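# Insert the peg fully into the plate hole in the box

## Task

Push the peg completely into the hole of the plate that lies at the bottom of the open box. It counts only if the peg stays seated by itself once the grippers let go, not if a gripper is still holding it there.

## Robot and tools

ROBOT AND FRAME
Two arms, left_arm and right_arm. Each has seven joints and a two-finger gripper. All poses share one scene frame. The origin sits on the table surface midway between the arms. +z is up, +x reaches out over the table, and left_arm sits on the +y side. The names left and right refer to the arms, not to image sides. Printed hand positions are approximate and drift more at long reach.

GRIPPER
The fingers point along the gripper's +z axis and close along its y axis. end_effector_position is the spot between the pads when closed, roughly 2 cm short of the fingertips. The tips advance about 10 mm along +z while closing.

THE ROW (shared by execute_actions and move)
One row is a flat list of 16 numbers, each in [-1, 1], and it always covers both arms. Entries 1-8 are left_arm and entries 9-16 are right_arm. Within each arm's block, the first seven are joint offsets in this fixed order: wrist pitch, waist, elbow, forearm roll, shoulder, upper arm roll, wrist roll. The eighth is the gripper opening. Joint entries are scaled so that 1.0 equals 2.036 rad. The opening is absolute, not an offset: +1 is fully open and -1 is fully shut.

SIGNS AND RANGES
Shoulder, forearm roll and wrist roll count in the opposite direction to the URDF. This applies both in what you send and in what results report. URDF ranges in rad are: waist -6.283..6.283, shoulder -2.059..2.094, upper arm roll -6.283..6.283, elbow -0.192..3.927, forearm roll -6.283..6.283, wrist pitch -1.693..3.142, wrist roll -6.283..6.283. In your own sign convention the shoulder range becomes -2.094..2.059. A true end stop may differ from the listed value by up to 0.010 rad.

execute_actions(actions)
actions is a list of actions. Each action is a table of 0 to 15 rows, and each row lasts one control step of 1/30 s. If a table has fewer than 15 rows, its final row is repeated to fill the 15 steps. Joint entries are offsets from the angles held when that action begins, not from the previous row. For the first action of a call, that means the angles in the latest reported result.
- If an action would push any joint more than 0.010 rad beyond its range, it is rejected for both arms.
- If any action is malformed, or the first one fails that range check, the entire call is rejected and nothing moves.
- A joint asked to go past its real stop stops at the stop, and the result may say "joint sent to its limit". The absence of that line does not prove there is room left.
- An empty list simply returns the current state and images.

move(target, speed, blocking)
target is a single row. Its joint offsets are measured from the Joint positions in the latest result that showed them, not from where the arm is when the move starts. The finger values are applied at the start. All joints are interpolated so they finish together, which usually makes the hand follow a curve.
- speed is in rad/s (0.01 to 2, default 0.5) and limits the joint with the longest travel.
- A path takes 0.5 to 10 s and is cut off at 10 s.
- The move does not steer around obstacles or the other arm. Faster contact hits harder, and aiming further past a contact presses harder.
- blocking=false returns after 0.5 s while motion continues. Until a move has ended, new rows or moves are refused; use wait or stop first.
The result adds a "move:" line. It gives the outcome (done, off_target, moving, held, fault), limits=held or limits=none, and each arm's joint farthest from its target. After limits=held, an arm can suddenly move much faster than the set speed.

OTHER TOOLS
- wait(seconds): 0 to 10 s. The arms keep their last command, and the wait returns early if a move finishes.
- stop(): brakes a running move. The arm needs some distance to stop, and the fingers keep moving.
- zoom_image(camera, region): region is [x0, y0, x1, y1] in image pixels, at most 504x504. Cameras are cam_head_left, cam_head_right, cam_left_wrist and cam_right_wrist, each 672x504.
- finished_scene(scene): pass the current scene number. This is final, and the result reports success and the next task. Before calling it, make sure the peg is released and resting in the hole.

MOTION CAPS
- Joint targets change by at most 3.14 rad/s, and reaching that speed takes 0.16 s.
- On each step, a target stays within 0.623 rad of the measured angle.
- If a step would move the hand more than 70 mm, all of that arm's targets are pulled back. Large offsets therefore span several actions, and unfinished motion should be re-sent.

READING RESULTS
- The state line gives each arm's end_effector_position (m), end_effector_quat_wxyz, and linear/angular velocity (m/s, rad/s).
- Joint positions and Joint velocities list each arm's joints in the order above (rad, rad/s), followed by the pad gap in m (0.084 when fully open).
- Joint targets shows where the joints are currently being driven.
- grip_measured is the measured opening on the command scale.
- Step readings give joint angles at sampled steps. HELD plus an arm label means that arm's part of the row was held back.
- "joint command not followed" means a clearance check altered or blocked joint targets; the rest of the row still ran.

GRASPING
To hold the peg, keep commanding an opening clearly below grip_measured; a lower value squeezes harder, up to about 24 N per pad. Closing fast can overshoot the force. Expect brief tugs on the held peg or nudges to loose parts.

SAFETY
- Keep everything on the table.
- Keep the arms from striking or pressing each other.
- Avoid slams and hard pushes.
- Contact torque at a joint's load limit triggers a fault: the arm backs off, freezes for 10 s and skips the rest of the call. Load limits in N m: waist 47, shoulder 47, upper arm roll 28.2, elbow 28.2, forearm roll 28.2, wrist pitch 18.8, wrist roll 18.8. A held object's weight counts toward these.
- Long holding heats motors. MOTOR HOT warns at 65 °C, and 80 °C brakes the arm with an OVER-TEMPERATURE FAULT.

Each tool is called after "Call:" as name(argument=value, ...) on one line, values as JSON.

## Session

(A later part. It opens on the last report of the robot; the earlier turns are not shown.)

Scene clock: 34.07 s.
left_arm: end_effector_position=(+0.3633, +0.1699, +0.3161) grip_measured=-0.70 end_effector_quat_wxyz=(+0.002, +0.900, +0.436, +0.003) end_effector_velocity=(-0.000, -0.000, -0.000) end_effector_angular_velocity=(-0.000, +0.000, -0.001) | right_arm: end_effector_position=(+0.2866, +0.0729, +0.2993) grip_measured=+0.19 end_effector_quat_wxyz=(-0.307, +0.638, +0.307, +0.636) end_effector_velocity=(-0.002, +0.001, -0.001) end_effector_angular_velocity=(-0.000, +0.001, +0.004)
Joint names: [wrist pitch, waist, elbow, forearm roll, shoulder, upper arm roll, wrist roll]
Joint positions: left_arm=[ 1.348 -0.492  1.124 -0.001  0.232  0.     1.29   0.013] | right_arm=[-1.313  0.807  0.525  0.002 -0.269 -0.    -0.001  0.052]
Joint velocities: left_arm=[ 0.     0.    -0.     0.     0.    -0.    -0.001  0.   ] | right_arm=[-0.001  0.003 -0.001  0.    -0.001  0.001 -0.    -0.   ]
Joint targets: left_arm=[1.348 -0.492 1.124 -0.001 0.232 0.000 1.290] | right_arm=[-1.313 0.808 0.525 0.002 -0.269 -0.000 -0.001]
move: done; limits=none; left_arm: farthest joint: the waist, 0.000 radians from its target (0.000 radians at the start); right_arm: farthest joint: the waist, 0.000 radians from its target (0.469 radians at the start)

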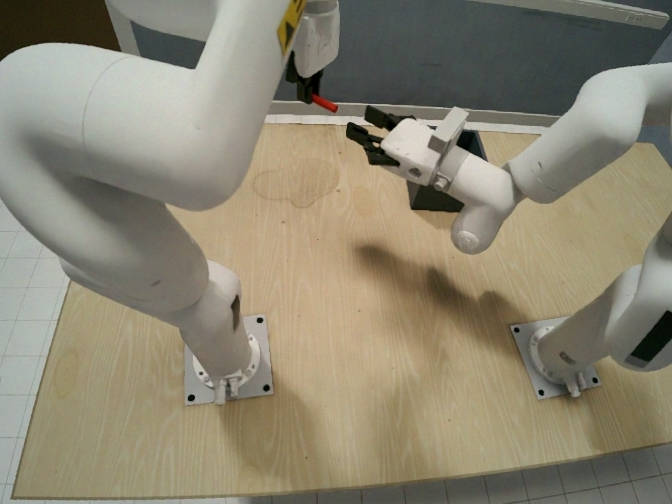

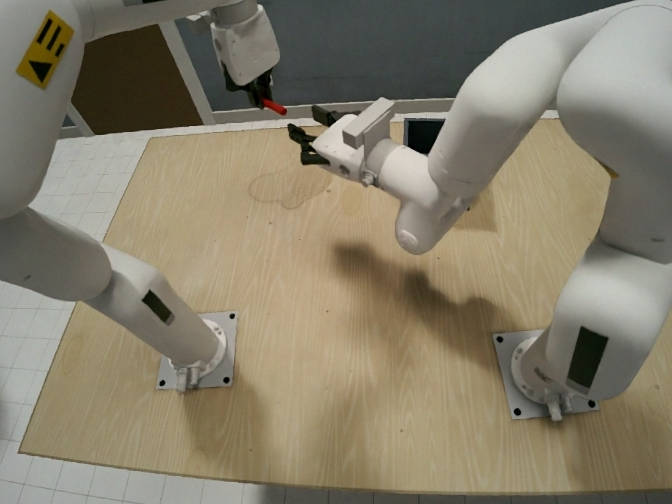

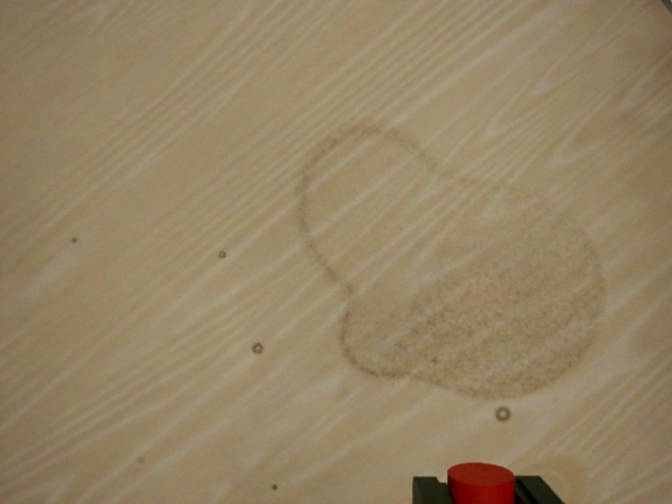

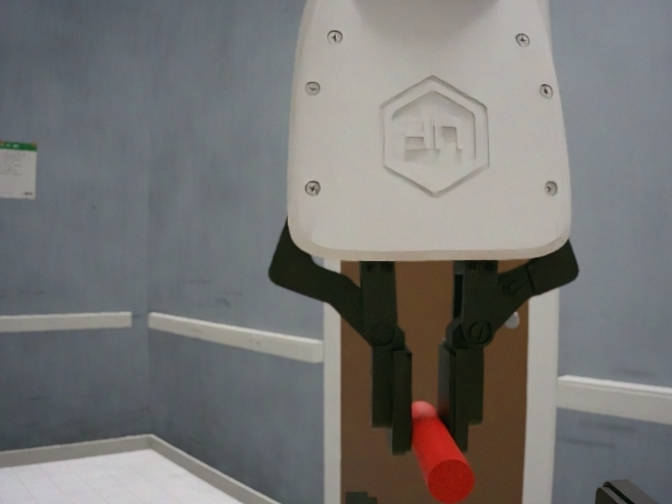

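Repeat the earlier handover.

Call:
move(target=[0,0,0,0,0,0,0,-1,0.0673,0.001,0.1473,0,-0.0791,0,0,0.2], speed=0.25)

Call:
move(target=[0,0,0,0,0,0,0,-1,0,0,0,0,0,0,0,-1])

Call:
zoom_image(camera="cam_head_left", region=[270,40,410,150])

Scene clock: 39.03 s.
left_arm: end_effector_position=(+0.3633, +0.1699, +0.3161) grip_measured=-0.70 end_effector_quat_wxyz=(+0.002, +0.900, +0.436, +0.003) end_effector_velocity=(+0.000, +0.000, +0.000) end_effector_angular_velocity=(-0.001, -0.000, +0.001) | right_arm: end_effector_position=(+0.3372, +0.1384, +0.3011) grip_measured=+0.19 end_effector_quat_wxyz=(-0.308, +0.637, +0.307, +0.636) end_effector_velocity=(+0.001, +0.000, -0.001) end_effector_angular_velocity=(-0.002, +0.001, -0.000)
Joint names: [wrist pitch, waist, elbow, forearm roll, shoulder, upper arm roll, wrist roll]
Joint positions: left_arm=[ 1.348 -0.492  1.124 -0.001  0.232  0.     1.29   0.013] | right_arm=[-1.176  0.809  0.824  0.002 -0.429 -0.    -0.001  0.052]
Joint velocities: left_arm=[-0.     0.001  0.     0.     0.     0.    -0.    -0.   ] | right_arm=[ 0.002 -0.     0.003  0.    -0.002 -0.     0.    -0.   ]
Joint targets: left_arm=[1.348 -0.492 1.124 -0.001 0.232 0.000 1.290] | right_arm=[-1.176 0.809 0.825 0.002 -0.430 -0.000 -0.001]
move: done; limits=none; left_arm: farthest joint: the waist, 0.000 radians from its target (0.000 radians at the start); right_arm: farthest joint: the shoulder, 0.001 radians from its target (0.161 radians at the start)

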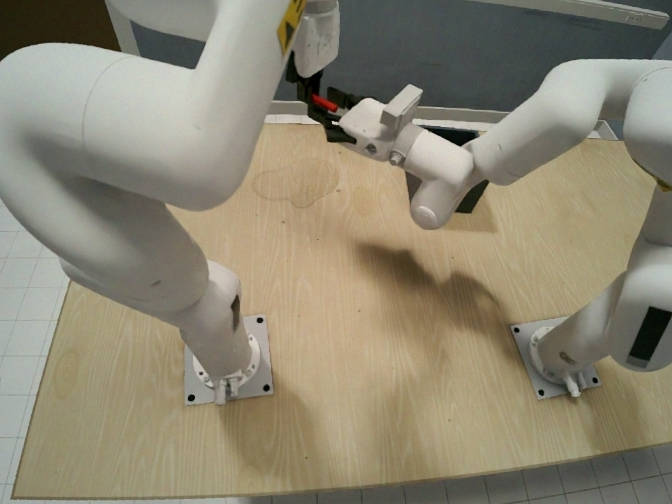

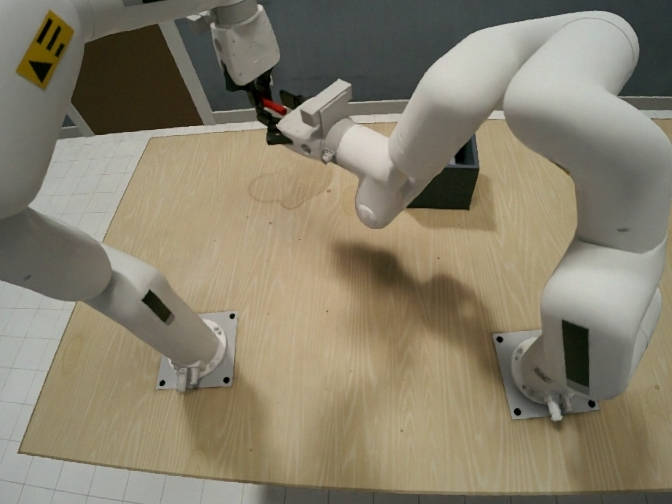

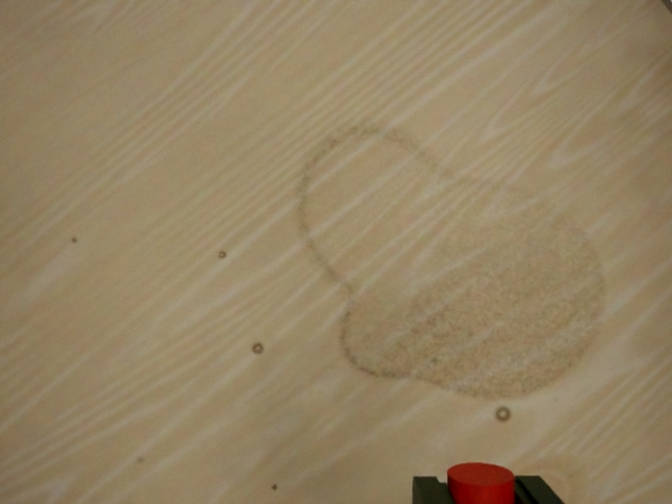

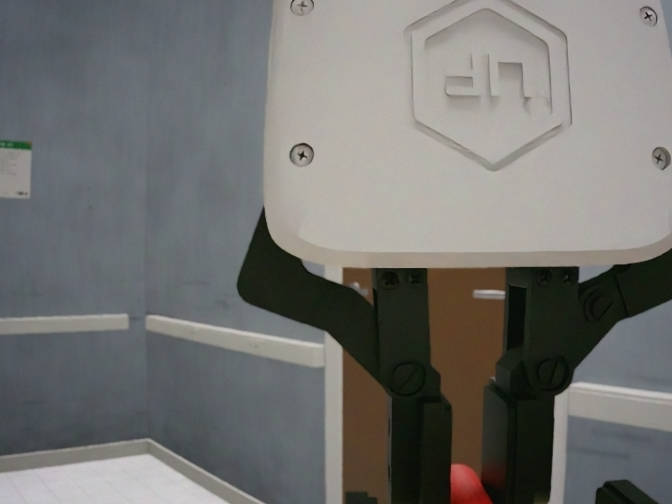

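Scene clock: 39.53 s.
left_arm: end_effector_position=(+0.3633, +0.1699, +0.3161) grip_measured=-0.70 end_effector_quat_wxyz=(+0.002, +0.900, +0.436, +0.003) end_effector_velocity=(+0.000, +0.000, +0.000) end_effector_angular_velocity=(+0.001, -0.000, +0.001) | right_arm: end_effector_position=(+0.3370, +0.1386, +0.3012) grip_measured=-0.69 end_effector_quat_wxyz=(-0.308, +0.637, +0.308, +0.636) end_effector_velocity=(+0.000, -0.000, +0.000) end_effector_angular_velocity=(+0.000, -0.000, -0.001)
Joint names: [wrist pitch, waist, elbow, forearm roll, shoulder, upper arm roll, wrist roll]
Joint positions: left_arm=[ 1.348 -0.492  1.124 -0.001  0.232  0.     1.29   0.013] | right_arm=[-1.176  0.809  0.824  0.002 -0.429 -0.    -0.001  0.014]
Joint velocities: left_arm=[ 0.     0.     0.    -0.001 -0.     0.     0.001  0.   ] | right_arm=[ 0.    -0.001 -0.     0.     0.001 -0.     0.    -0.   ]
Joint targets: left_arm=[1.348 -0.492 1.124 -0.001 0.232 0.000 1.290] | right_arm=[-1.176 0.809 0.824 0.002 -0.429 -0.000 -0.001]
move: done; limits=none; left_arm: farthest joint: the waist, 0.000 radians from its target (0.000 radians at the start); right_arm: farthest joint: the waist, 0.000 radians from its target (0.000 radians at the start)

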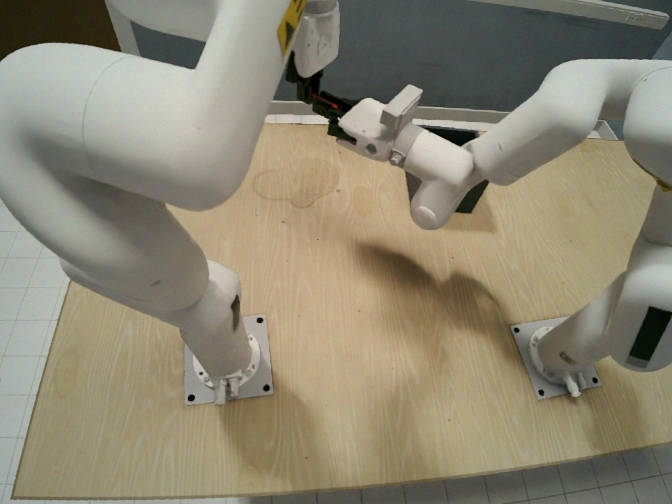

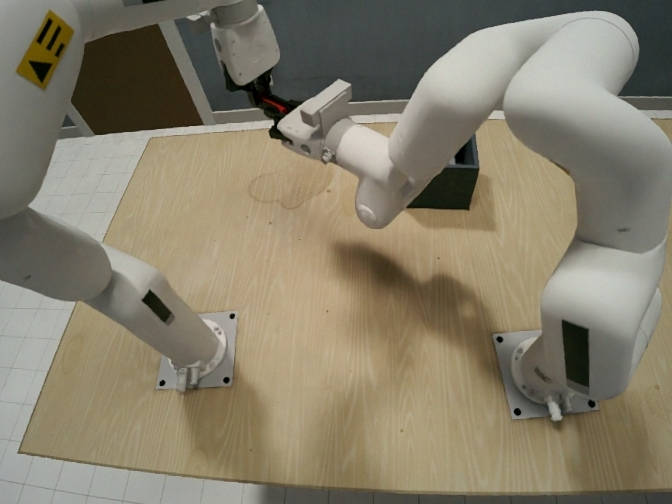

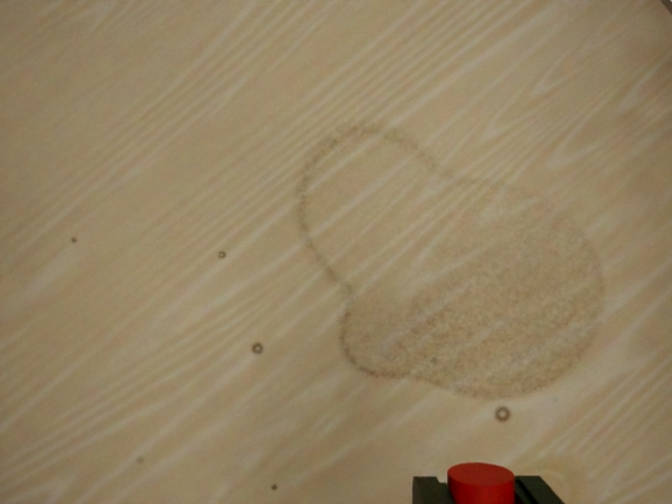

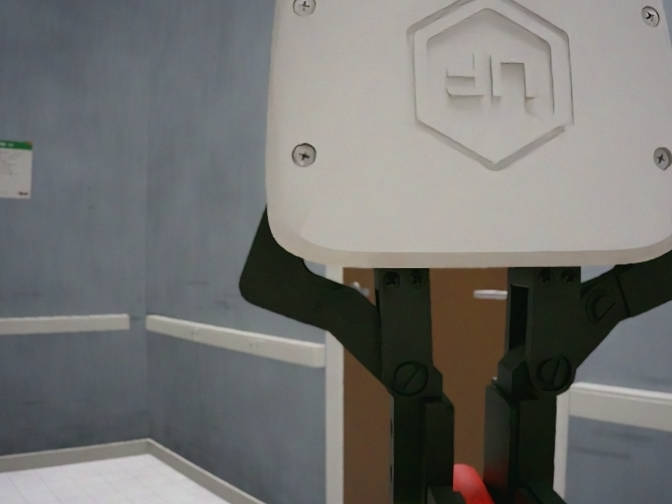

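Region (270, 40, 410, 150) of cam_head_left's 672x504 image, scaled by 3.600, with more detail than that image has; it fills the top 396 rows of this view, and the rest is white.

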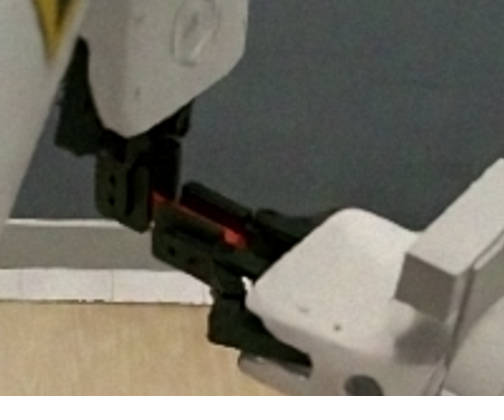

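Call:
move(target=[0,0,0,0,0,0,0,0,0,0,0,0,0,0,0,-1])

Call:
move(target=[0.05,0.03,0.06,0,0,0,0,0,0,0,0,0,0,0,0,-1], speed=0.3)

Call:
move(target=[0,0.3,0,0,0,0,0,0,0.4,-0.2,0.099,0,0.2407,0,-0.1783,-1], speed=0.6)

Call:
move(target=[0,0,0,0,0,0,0,0,0.7115,-0.0628,0,0,0,0,0,-1], speed=0.7)

Scene clock: 51.47 s.
left_arm: end_effector_position=(+0.3633, +0.1699, +0.3161) grip_measured=-0.01 end_effector_quat_wxyz=(+0.002, +0.900, +0.436, +0.003) end_effector_velocity=(-0.000, +0.000, -0.000) end_effector_angular_velocity=(+0.001, +0.001, -0.002) | right_arm: end_effector_position=(+0.3370, +0.1385, +0.3011) grip_measured=-0.69 end_effector_quat_wxyz=(-0.308, +0.637, +0.308, +0.636) end_effector_velocity=(-0.000, +0.000, +0.000) end_effector_angular_velocity=(+0.002, +0.000, +0.000)
Joint names: [wrist pitch, waist, elbow, forearm roll, shoulder, upper arm roll, wrist roll]
Joint positions: left_arm=[ 1.348 -0.492  1.124 -0.001  0.232  0.     1.29   0.044] | right_arm=[-1.176  0.809  0.824  0.002 -0.429 -0.    -0.001  0.014]
Joint velocities: left_arm=[ 0.    -0.    -0.    -0.001 -0.001 -0.    -0.001  0.   ] | right_arm=[-0.    -0.     0.001  0.    -0.     0.    -0.001 -0.   ]
Joint targets: left_arm=[1.348 -0.492 1.124 -0.001 0.232 0.000 1.290] | right_arm=[-1.176 0.809 0.824 0.002 -0.429 -0.000 -0.001]
move: done; limits=none; left_arm: farthest joint: the waist, 0.000 radians from its target (0.000 radians at the start); right_arm: farthest joint: the waist, 0.000 radians from its target (0.000 radians at the start)

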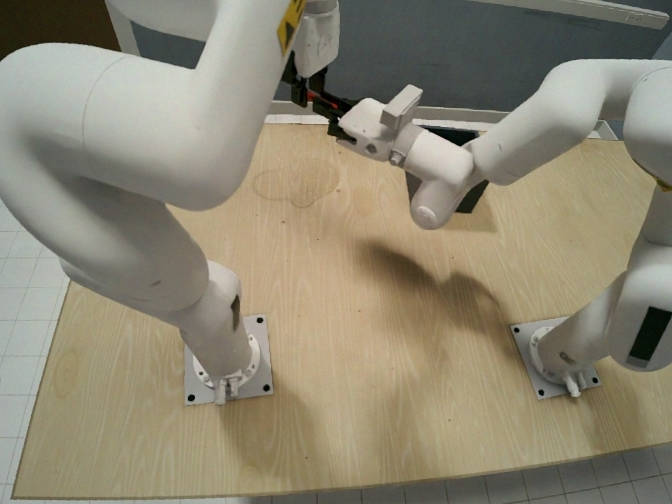

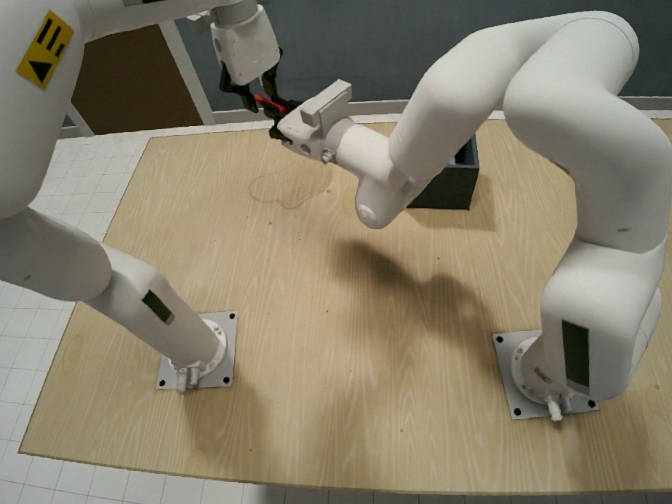

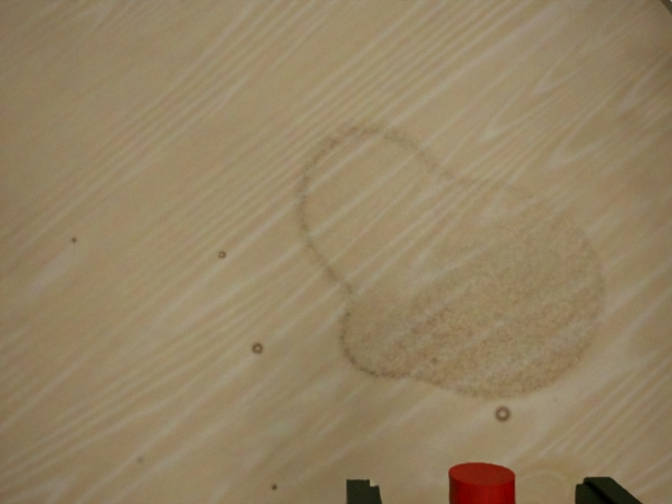

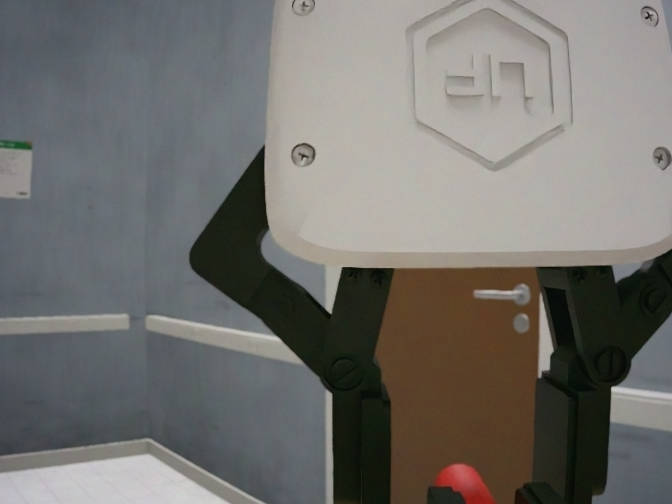

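Scene clock: 52.43 s.
left_arm: end_effector_position=(+0.3741, +0.1927, +0.3603) grip_measured=-0.01 end_effector_quat_wxyz=(+0.010, +0.886, +0.463, +0.010) end_effector_velocity=(+0.000, +0.001, +0.001) end_effector_angular_velocity=(-0.001, -0.002, +0.002) | right_arm: end_effector_position=(+0.3370, +0.1385, +0.3011) grip_measured=-0.69 end_effector_quat_wxyz=(-0.308, +0.637, +0.308, +0.636) end_effector_velocity=(+0.000, +0.000, -0.001) end_effector_angular_velocity=(-0.002, +0.002, +0.000)
Joint names: [wrist pitch, waist, elbow, forearm roll, shoulder, upper arm roll, wrist roll]
Joint positions: left_arm=[ 1.45  -0.431  1.246 -0.001  0.232 -0.     1.29   0.044] | right_arm=[-1.176  0.809  0.824  0.002 -0.429 -0.    -0.001  0.014]
Joint velocities: left_arm=[ 0.002  0.001  0.003 -0.     0.     0.001  0.     0.   ] | right_arm=[ 0.001 -0.     0.    -0.    -0.001  0.     0.    -0.   ]
Joint targets: left_arm=[1.450 -0.431 1.246 -0.001 0.232 0.000 1.290] | right_arm=[-1.176 0.809 0.824 0.002 -0.429 -0.000 -0.001]
move: done; limits=none; left_arm: farthest joint: the waist, 0.000 radians from its target (0.061 radians at the start); right_arm: farthest joint: the waist, 0.000 radians from its target (0.000 radians at the start)

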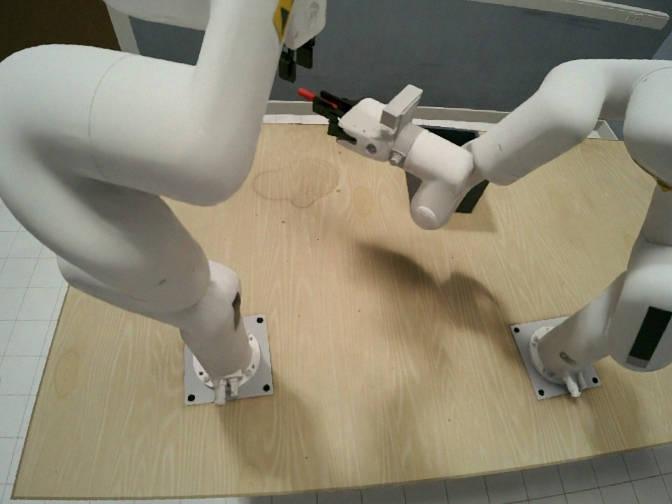

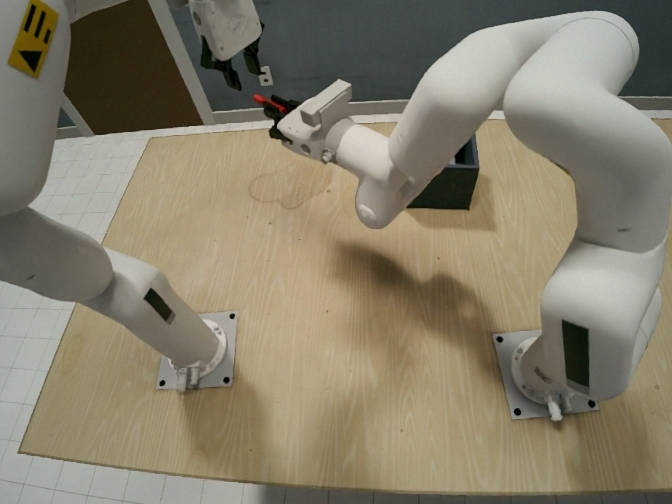

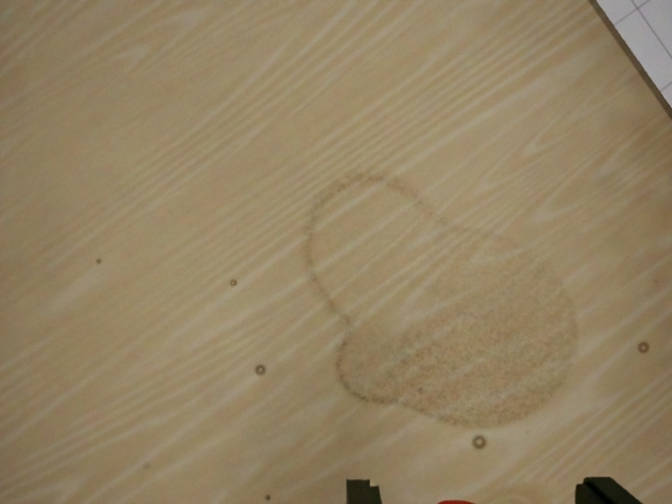

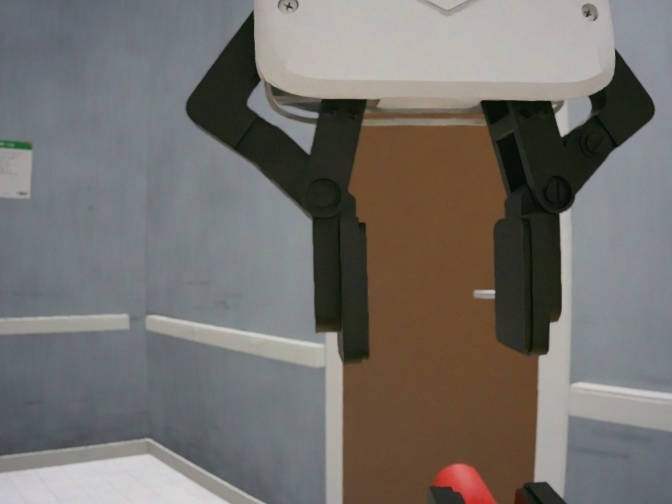

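Scene clock: 54.43 s.
left_arm: end_effector_position=(+0.3795, +0.4418, +0.3603) grip_measured=-0.01 end_effector_quat_wxyz=(+0.006, +0.707, +0.708, +0.012) end_effector_velocity=(-0.000, +0.002, +0.001) end_effector_angular_velocity=(+0.000, -0.002, +0.004) | right_arm: end_effector_position=(+0.5062, -0.0511, +0.5158) grip_measured=-0.69 end_effector_quat_wxyz=(-0.275, +0.748, +0.049, +0.602) end_effector_velocity=(+0.001, -0.002, +0.002) end_effector_angular_velocity=(+0.004, -0.001, -0.004)
Joint names: [wrist pitch, waist, elbow, forearm roll, shoulder, upper arm roll, wrist roll]
Joint positions: left_arm=[ 1.45   0.179  1.246 -0.001  0.232 -0.     1.29   0.044] | right_arm=[-0.362  0.403  1.025  0.002  0.06   0.    -0.364  0.014]
Joint velocities: left_arm=[-0.001  0.003  0.    -0.     0.001  0.001 -0.     0.   ] | right_arm=[ 0.002 -0.002  0.002 -0.     0.002 -0.001 -0.002 -0.   ]
Joint targets: left_arm=[1.450 0.180 1.246 -0.001 0.232 -0.000 1.290] | right_arm=[-0.361 0.402 1.026 0.002 0.061 -0.000 -0.364]
move: done; limits=none; left_arm: farthest joint: the waist, 0.001 radians from its target (0.611 radians at the start); right_arm: farthest joint: the waist, 0.001 radians from its target (0.407 radians at the start)

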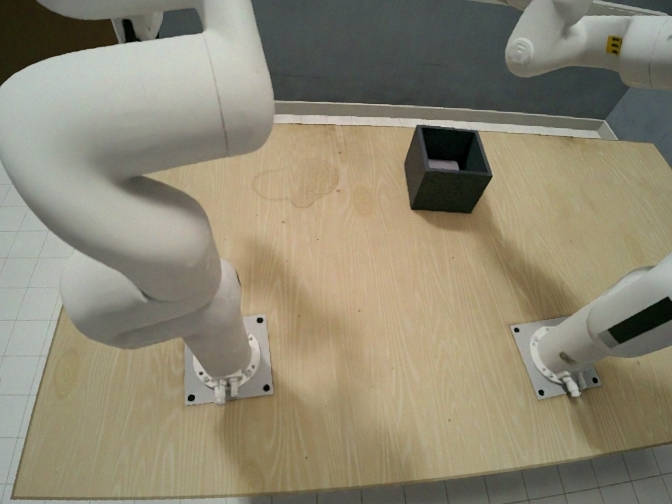

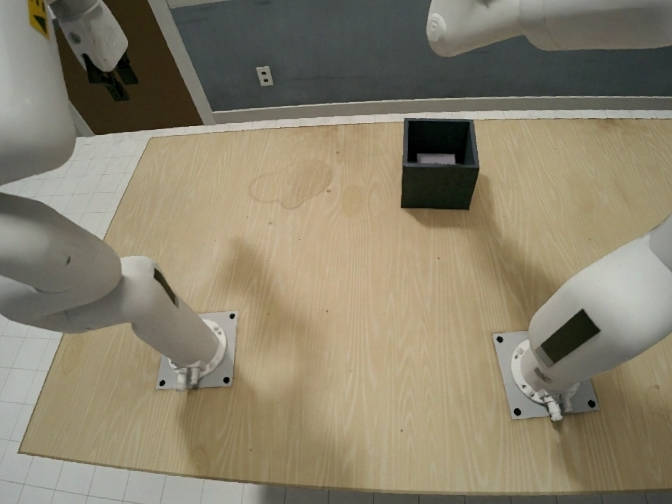

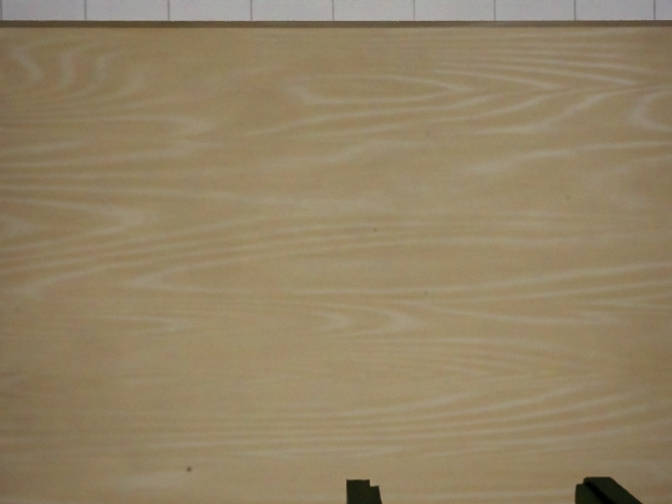

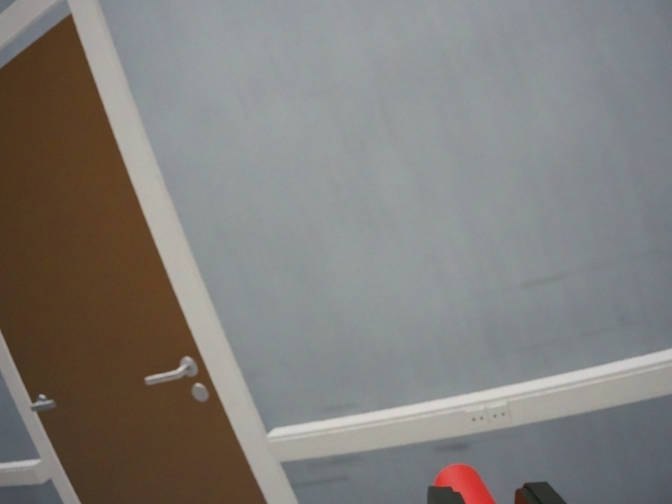

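Scene clock: 57.20 s.
left_arm: end_effector_position=(+0.3795, +0.4418, +0.3603) grip_measured=-0.01 end_effector_quat_wxyz=(+0.006, +0.707, +0.708, +0.012) end_effector_velocity=(-0.000, -0.000, +0.001) end_effector_angular_velocity=(-0.000, -0.001, -0.001) | right_arm: end_effector_position=(+0.3690, -0.1904, +0.2199) grip_measured=-0.69 end_effector_quat_wxyz=(+0.001, +1.000, +0.001, -0.000) end_effector_velocity=(-0.001, -0.000, +0.001) end_effector_angular_velocity=(-0.001, +0.001, +0.001)
Joint names: [wrist pitch, waist, elbow, forearm roll, shoulder, upper arm roll, wrist roll]
Joint positions: left_arm=[ 1.45   0.179  1.246 -0.001  0.232 -0.     1.29   0.044] | right_arm=[ 1.086  0.275  1.025  0.002  0.06   0.    -0.364  0.014]
Joint velocities: left_arm=[ 0.001  0.     0.     0.     0.001 -0.    -0.001  0.   ] | right_arm=[ 0.003  0.    -0.     0.     0.002 -0.     0.001 -0.   ]
Joint targets: left_arm=[1.450 0.179 1.246 -0.001 0.232 -0.000 1.290] | right_arm=[1.087 0.275 1.025 0.002 0.060 0.000 -0.364]
move: done; limits=none; left_arm: farthest joint: the waist, 0.000 radians from its target (0.000 radians at the start); right_arm: farthest joint: the waist, 0.000 radians from its target (0.127 radians at the start)

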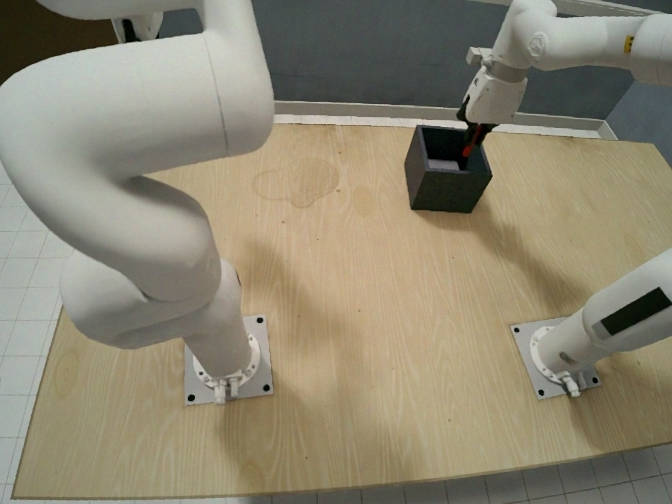

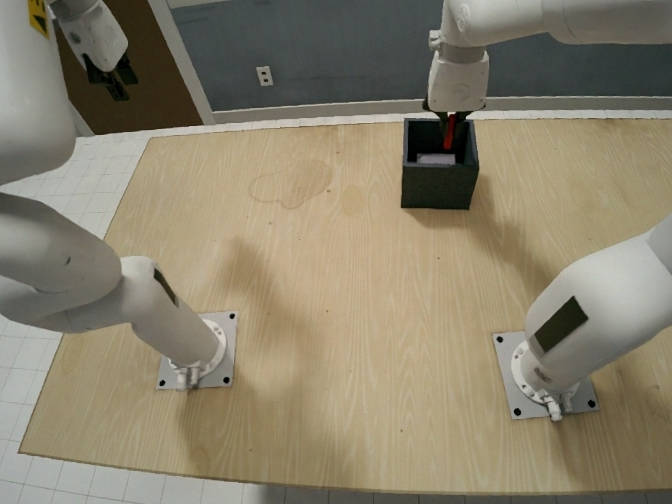

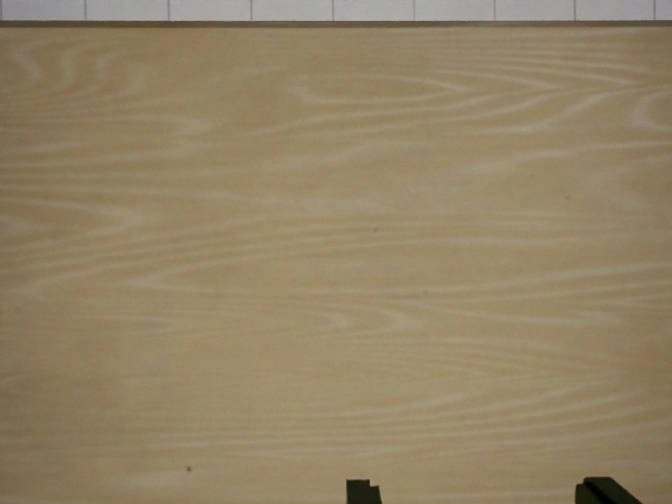

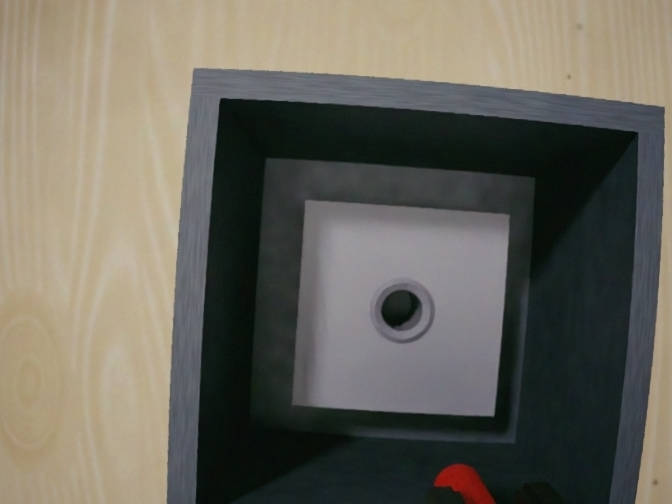

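Call:
move(target=[0,0,0,0,0,0,0,0,0.012,-0.0091,0.0806,0,-0.0683,0,0.0091,-1], speed=0.3)

Call:
move(target=[0,0,0,0,0,0,0,0,-0.127,0,-0.0704,0,-0.0565,0,0,-1], speed=0.2)

Call:
zoom_image(camera="cam_right_wrist", region=[380,380,580,504])

Scene clock: 64.83 s.
left_arm: end_effector_position=(+0.3795, +0.4418, +0.3603) grip_measured=-0.01 end_effector_quat_wxyz=(+0.006, +0.707, +0.708, +0.012) end_effector_velocity=(+0.000, -0.000, -0.000) end_effector_angular_velocity=(-0.000, +0.000, +0.002) | right_arm: end_effector_position=(+0.4122, -0.1837, +0.2208) grip_measured=-0.69 end_effector_quat_wxyz=(+0.001, +1.000, +0.001, +0.000) end_effector_velocity=(+0.000, -0.000, -0.000) end_effector_angular_velocity=(-0.001, +0.002, -0.002)
Joint names: [wrist pitch, waist, elbow, forearm roll, shoulder, upper arm roll, wrist roll]
Joint positions: left_arm=[ 1.45   0.179  1.246 -0.001  0.232 -0.     1.29   0.044] | right_arm=[ 1.111  0.256  1.189  0.002 -0.079  0.    -0.346  0.014]
Joint velocities: left_arm=[-0.    -0.    -0.     0.    -0.    -0.     0.002  0.   ] | right_arm=[ 0.002 -0.     0.002  0.    -0.002 -0.    -0.001  0.   ]
Joint targets: left_arm=[1.450 0.179 1.246 -0.001 0.232 -0.000 1.290] | right_arm=[1.111 0.256 1.190 0.002 -0.079 0.000 -0.346]
move: done; limits=none; left_arm: farthest joint: the waist, 0.000 radians from its target (0.000 radians at the start); right_arm: farthest joint: the waist, 0.000 radians from its target (0.018 radians at the start)

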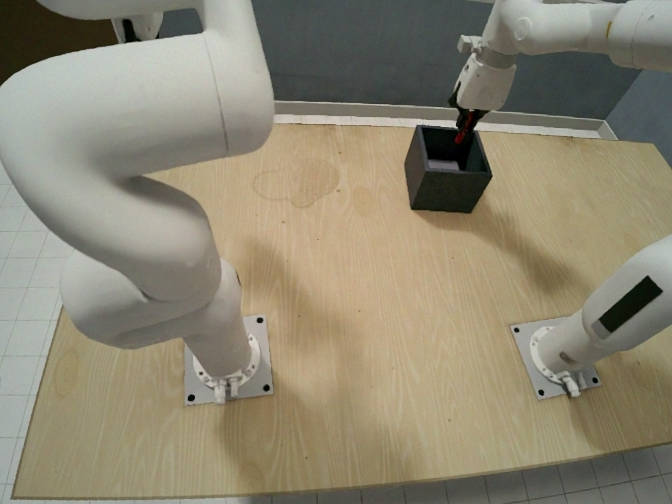

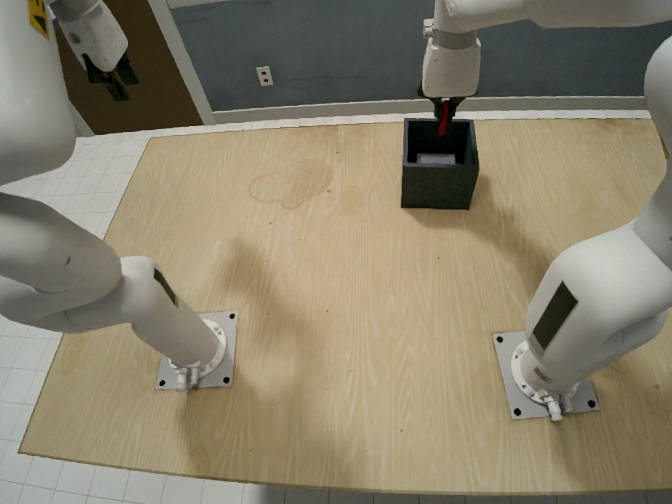

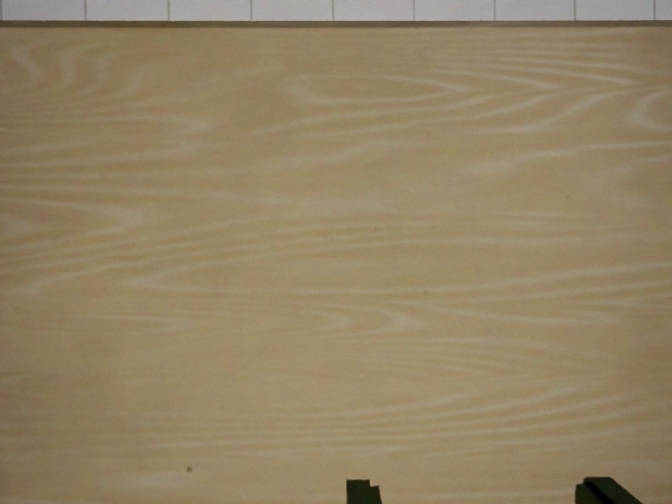

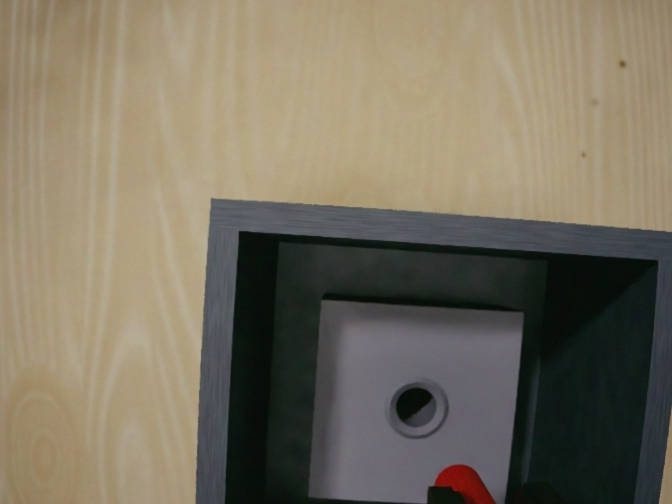

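Scene clock: 66.60 s.
left_arm: end_effector_position=(+0.3795, +0.4418, +0.3603) grip_measured=-0.01 end_effector_quat_wxyz=(+0.006, +0.707, +0.708, +0.012) end_effector_velocity=(-0.000, +0.000, -0.000) end_effector_angular_velocity=(+0.000, +0.001, +0.002) | right_arm: end_effector_position=(+0.4124, -0.1835, +0.1261) grip_measured=-0.69 end_effector_quat_wxyz=(+0.001, +1.000, +0.001, +0.000) end_effector_velocity=(-0.001, -0.001, -0.002) end_effector_angular_velocity=(-0.001, +0.002, -0.001)
Joint names: [wrist pitch, waist, elbow, forearm roll, shoulder, upper arm roll, wrist roll]
Joint positions: left_arm=[ 1.45   0.179  1.246 -0.001  0.232 -0.     1.29   0.044] | right_arm=[ 0.852  0.256  1.046  0.002 -0.193  0.    -0.346  0.014]
Joint velocities: left_arm=[ 0.    -0.    -0.    -0.001 -0.     0.     0.002  0.   ] | right_arm=[-0.003 -0.001 -0.003  0.    -0.002 -0.    -0.001  0.   ]
Joint targets: left_arm=[1.450 0.179 1.246 -0.001 0.232 -0.000 1.290] | right_arm=[0.852 0.256 1.046 0.002 -0.194 0.000 -0.346]
move: done; limits=none; left_arm: farthest joint: the waist, 0.000 radians from its target (0.000 radians at the start); right_arm: farthest joint: the shoulder, 0.001 radians from its target (0.115 radians at the start)

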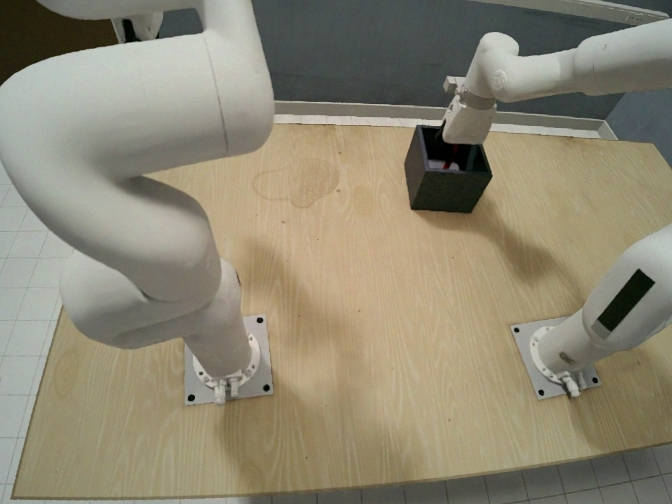

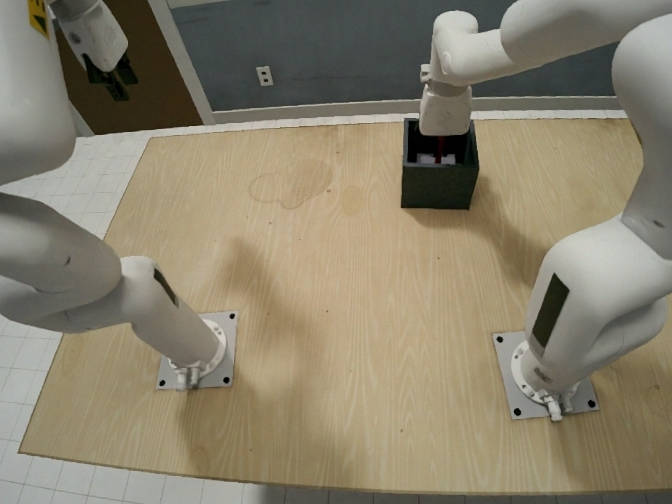

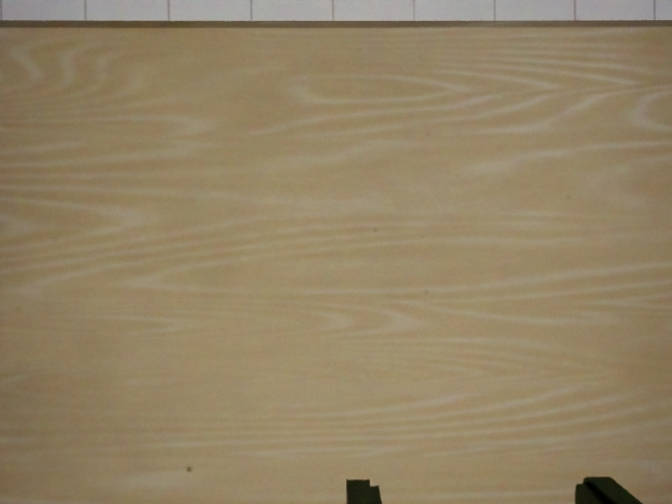

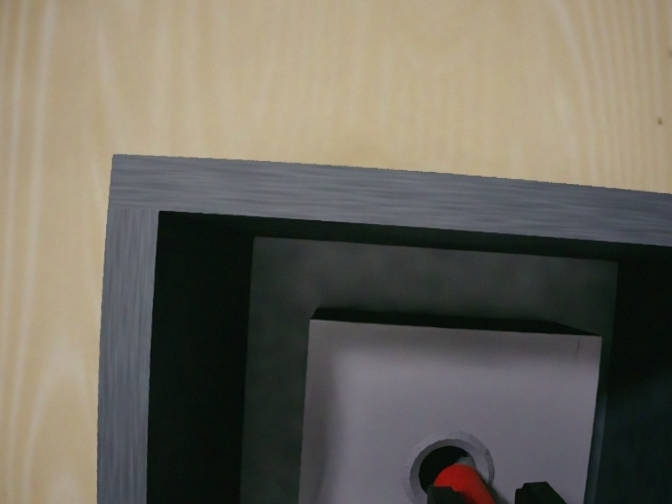

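Region (380, 380, 580, 504) of cam_right_wrist's 672x504 image, scaled by 2.520, with more detail than that image has; it fills the top 312 rows of this view, and the rest is white.

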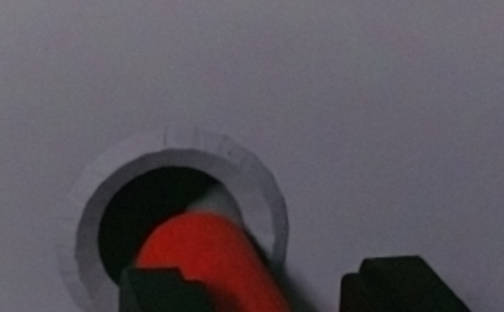

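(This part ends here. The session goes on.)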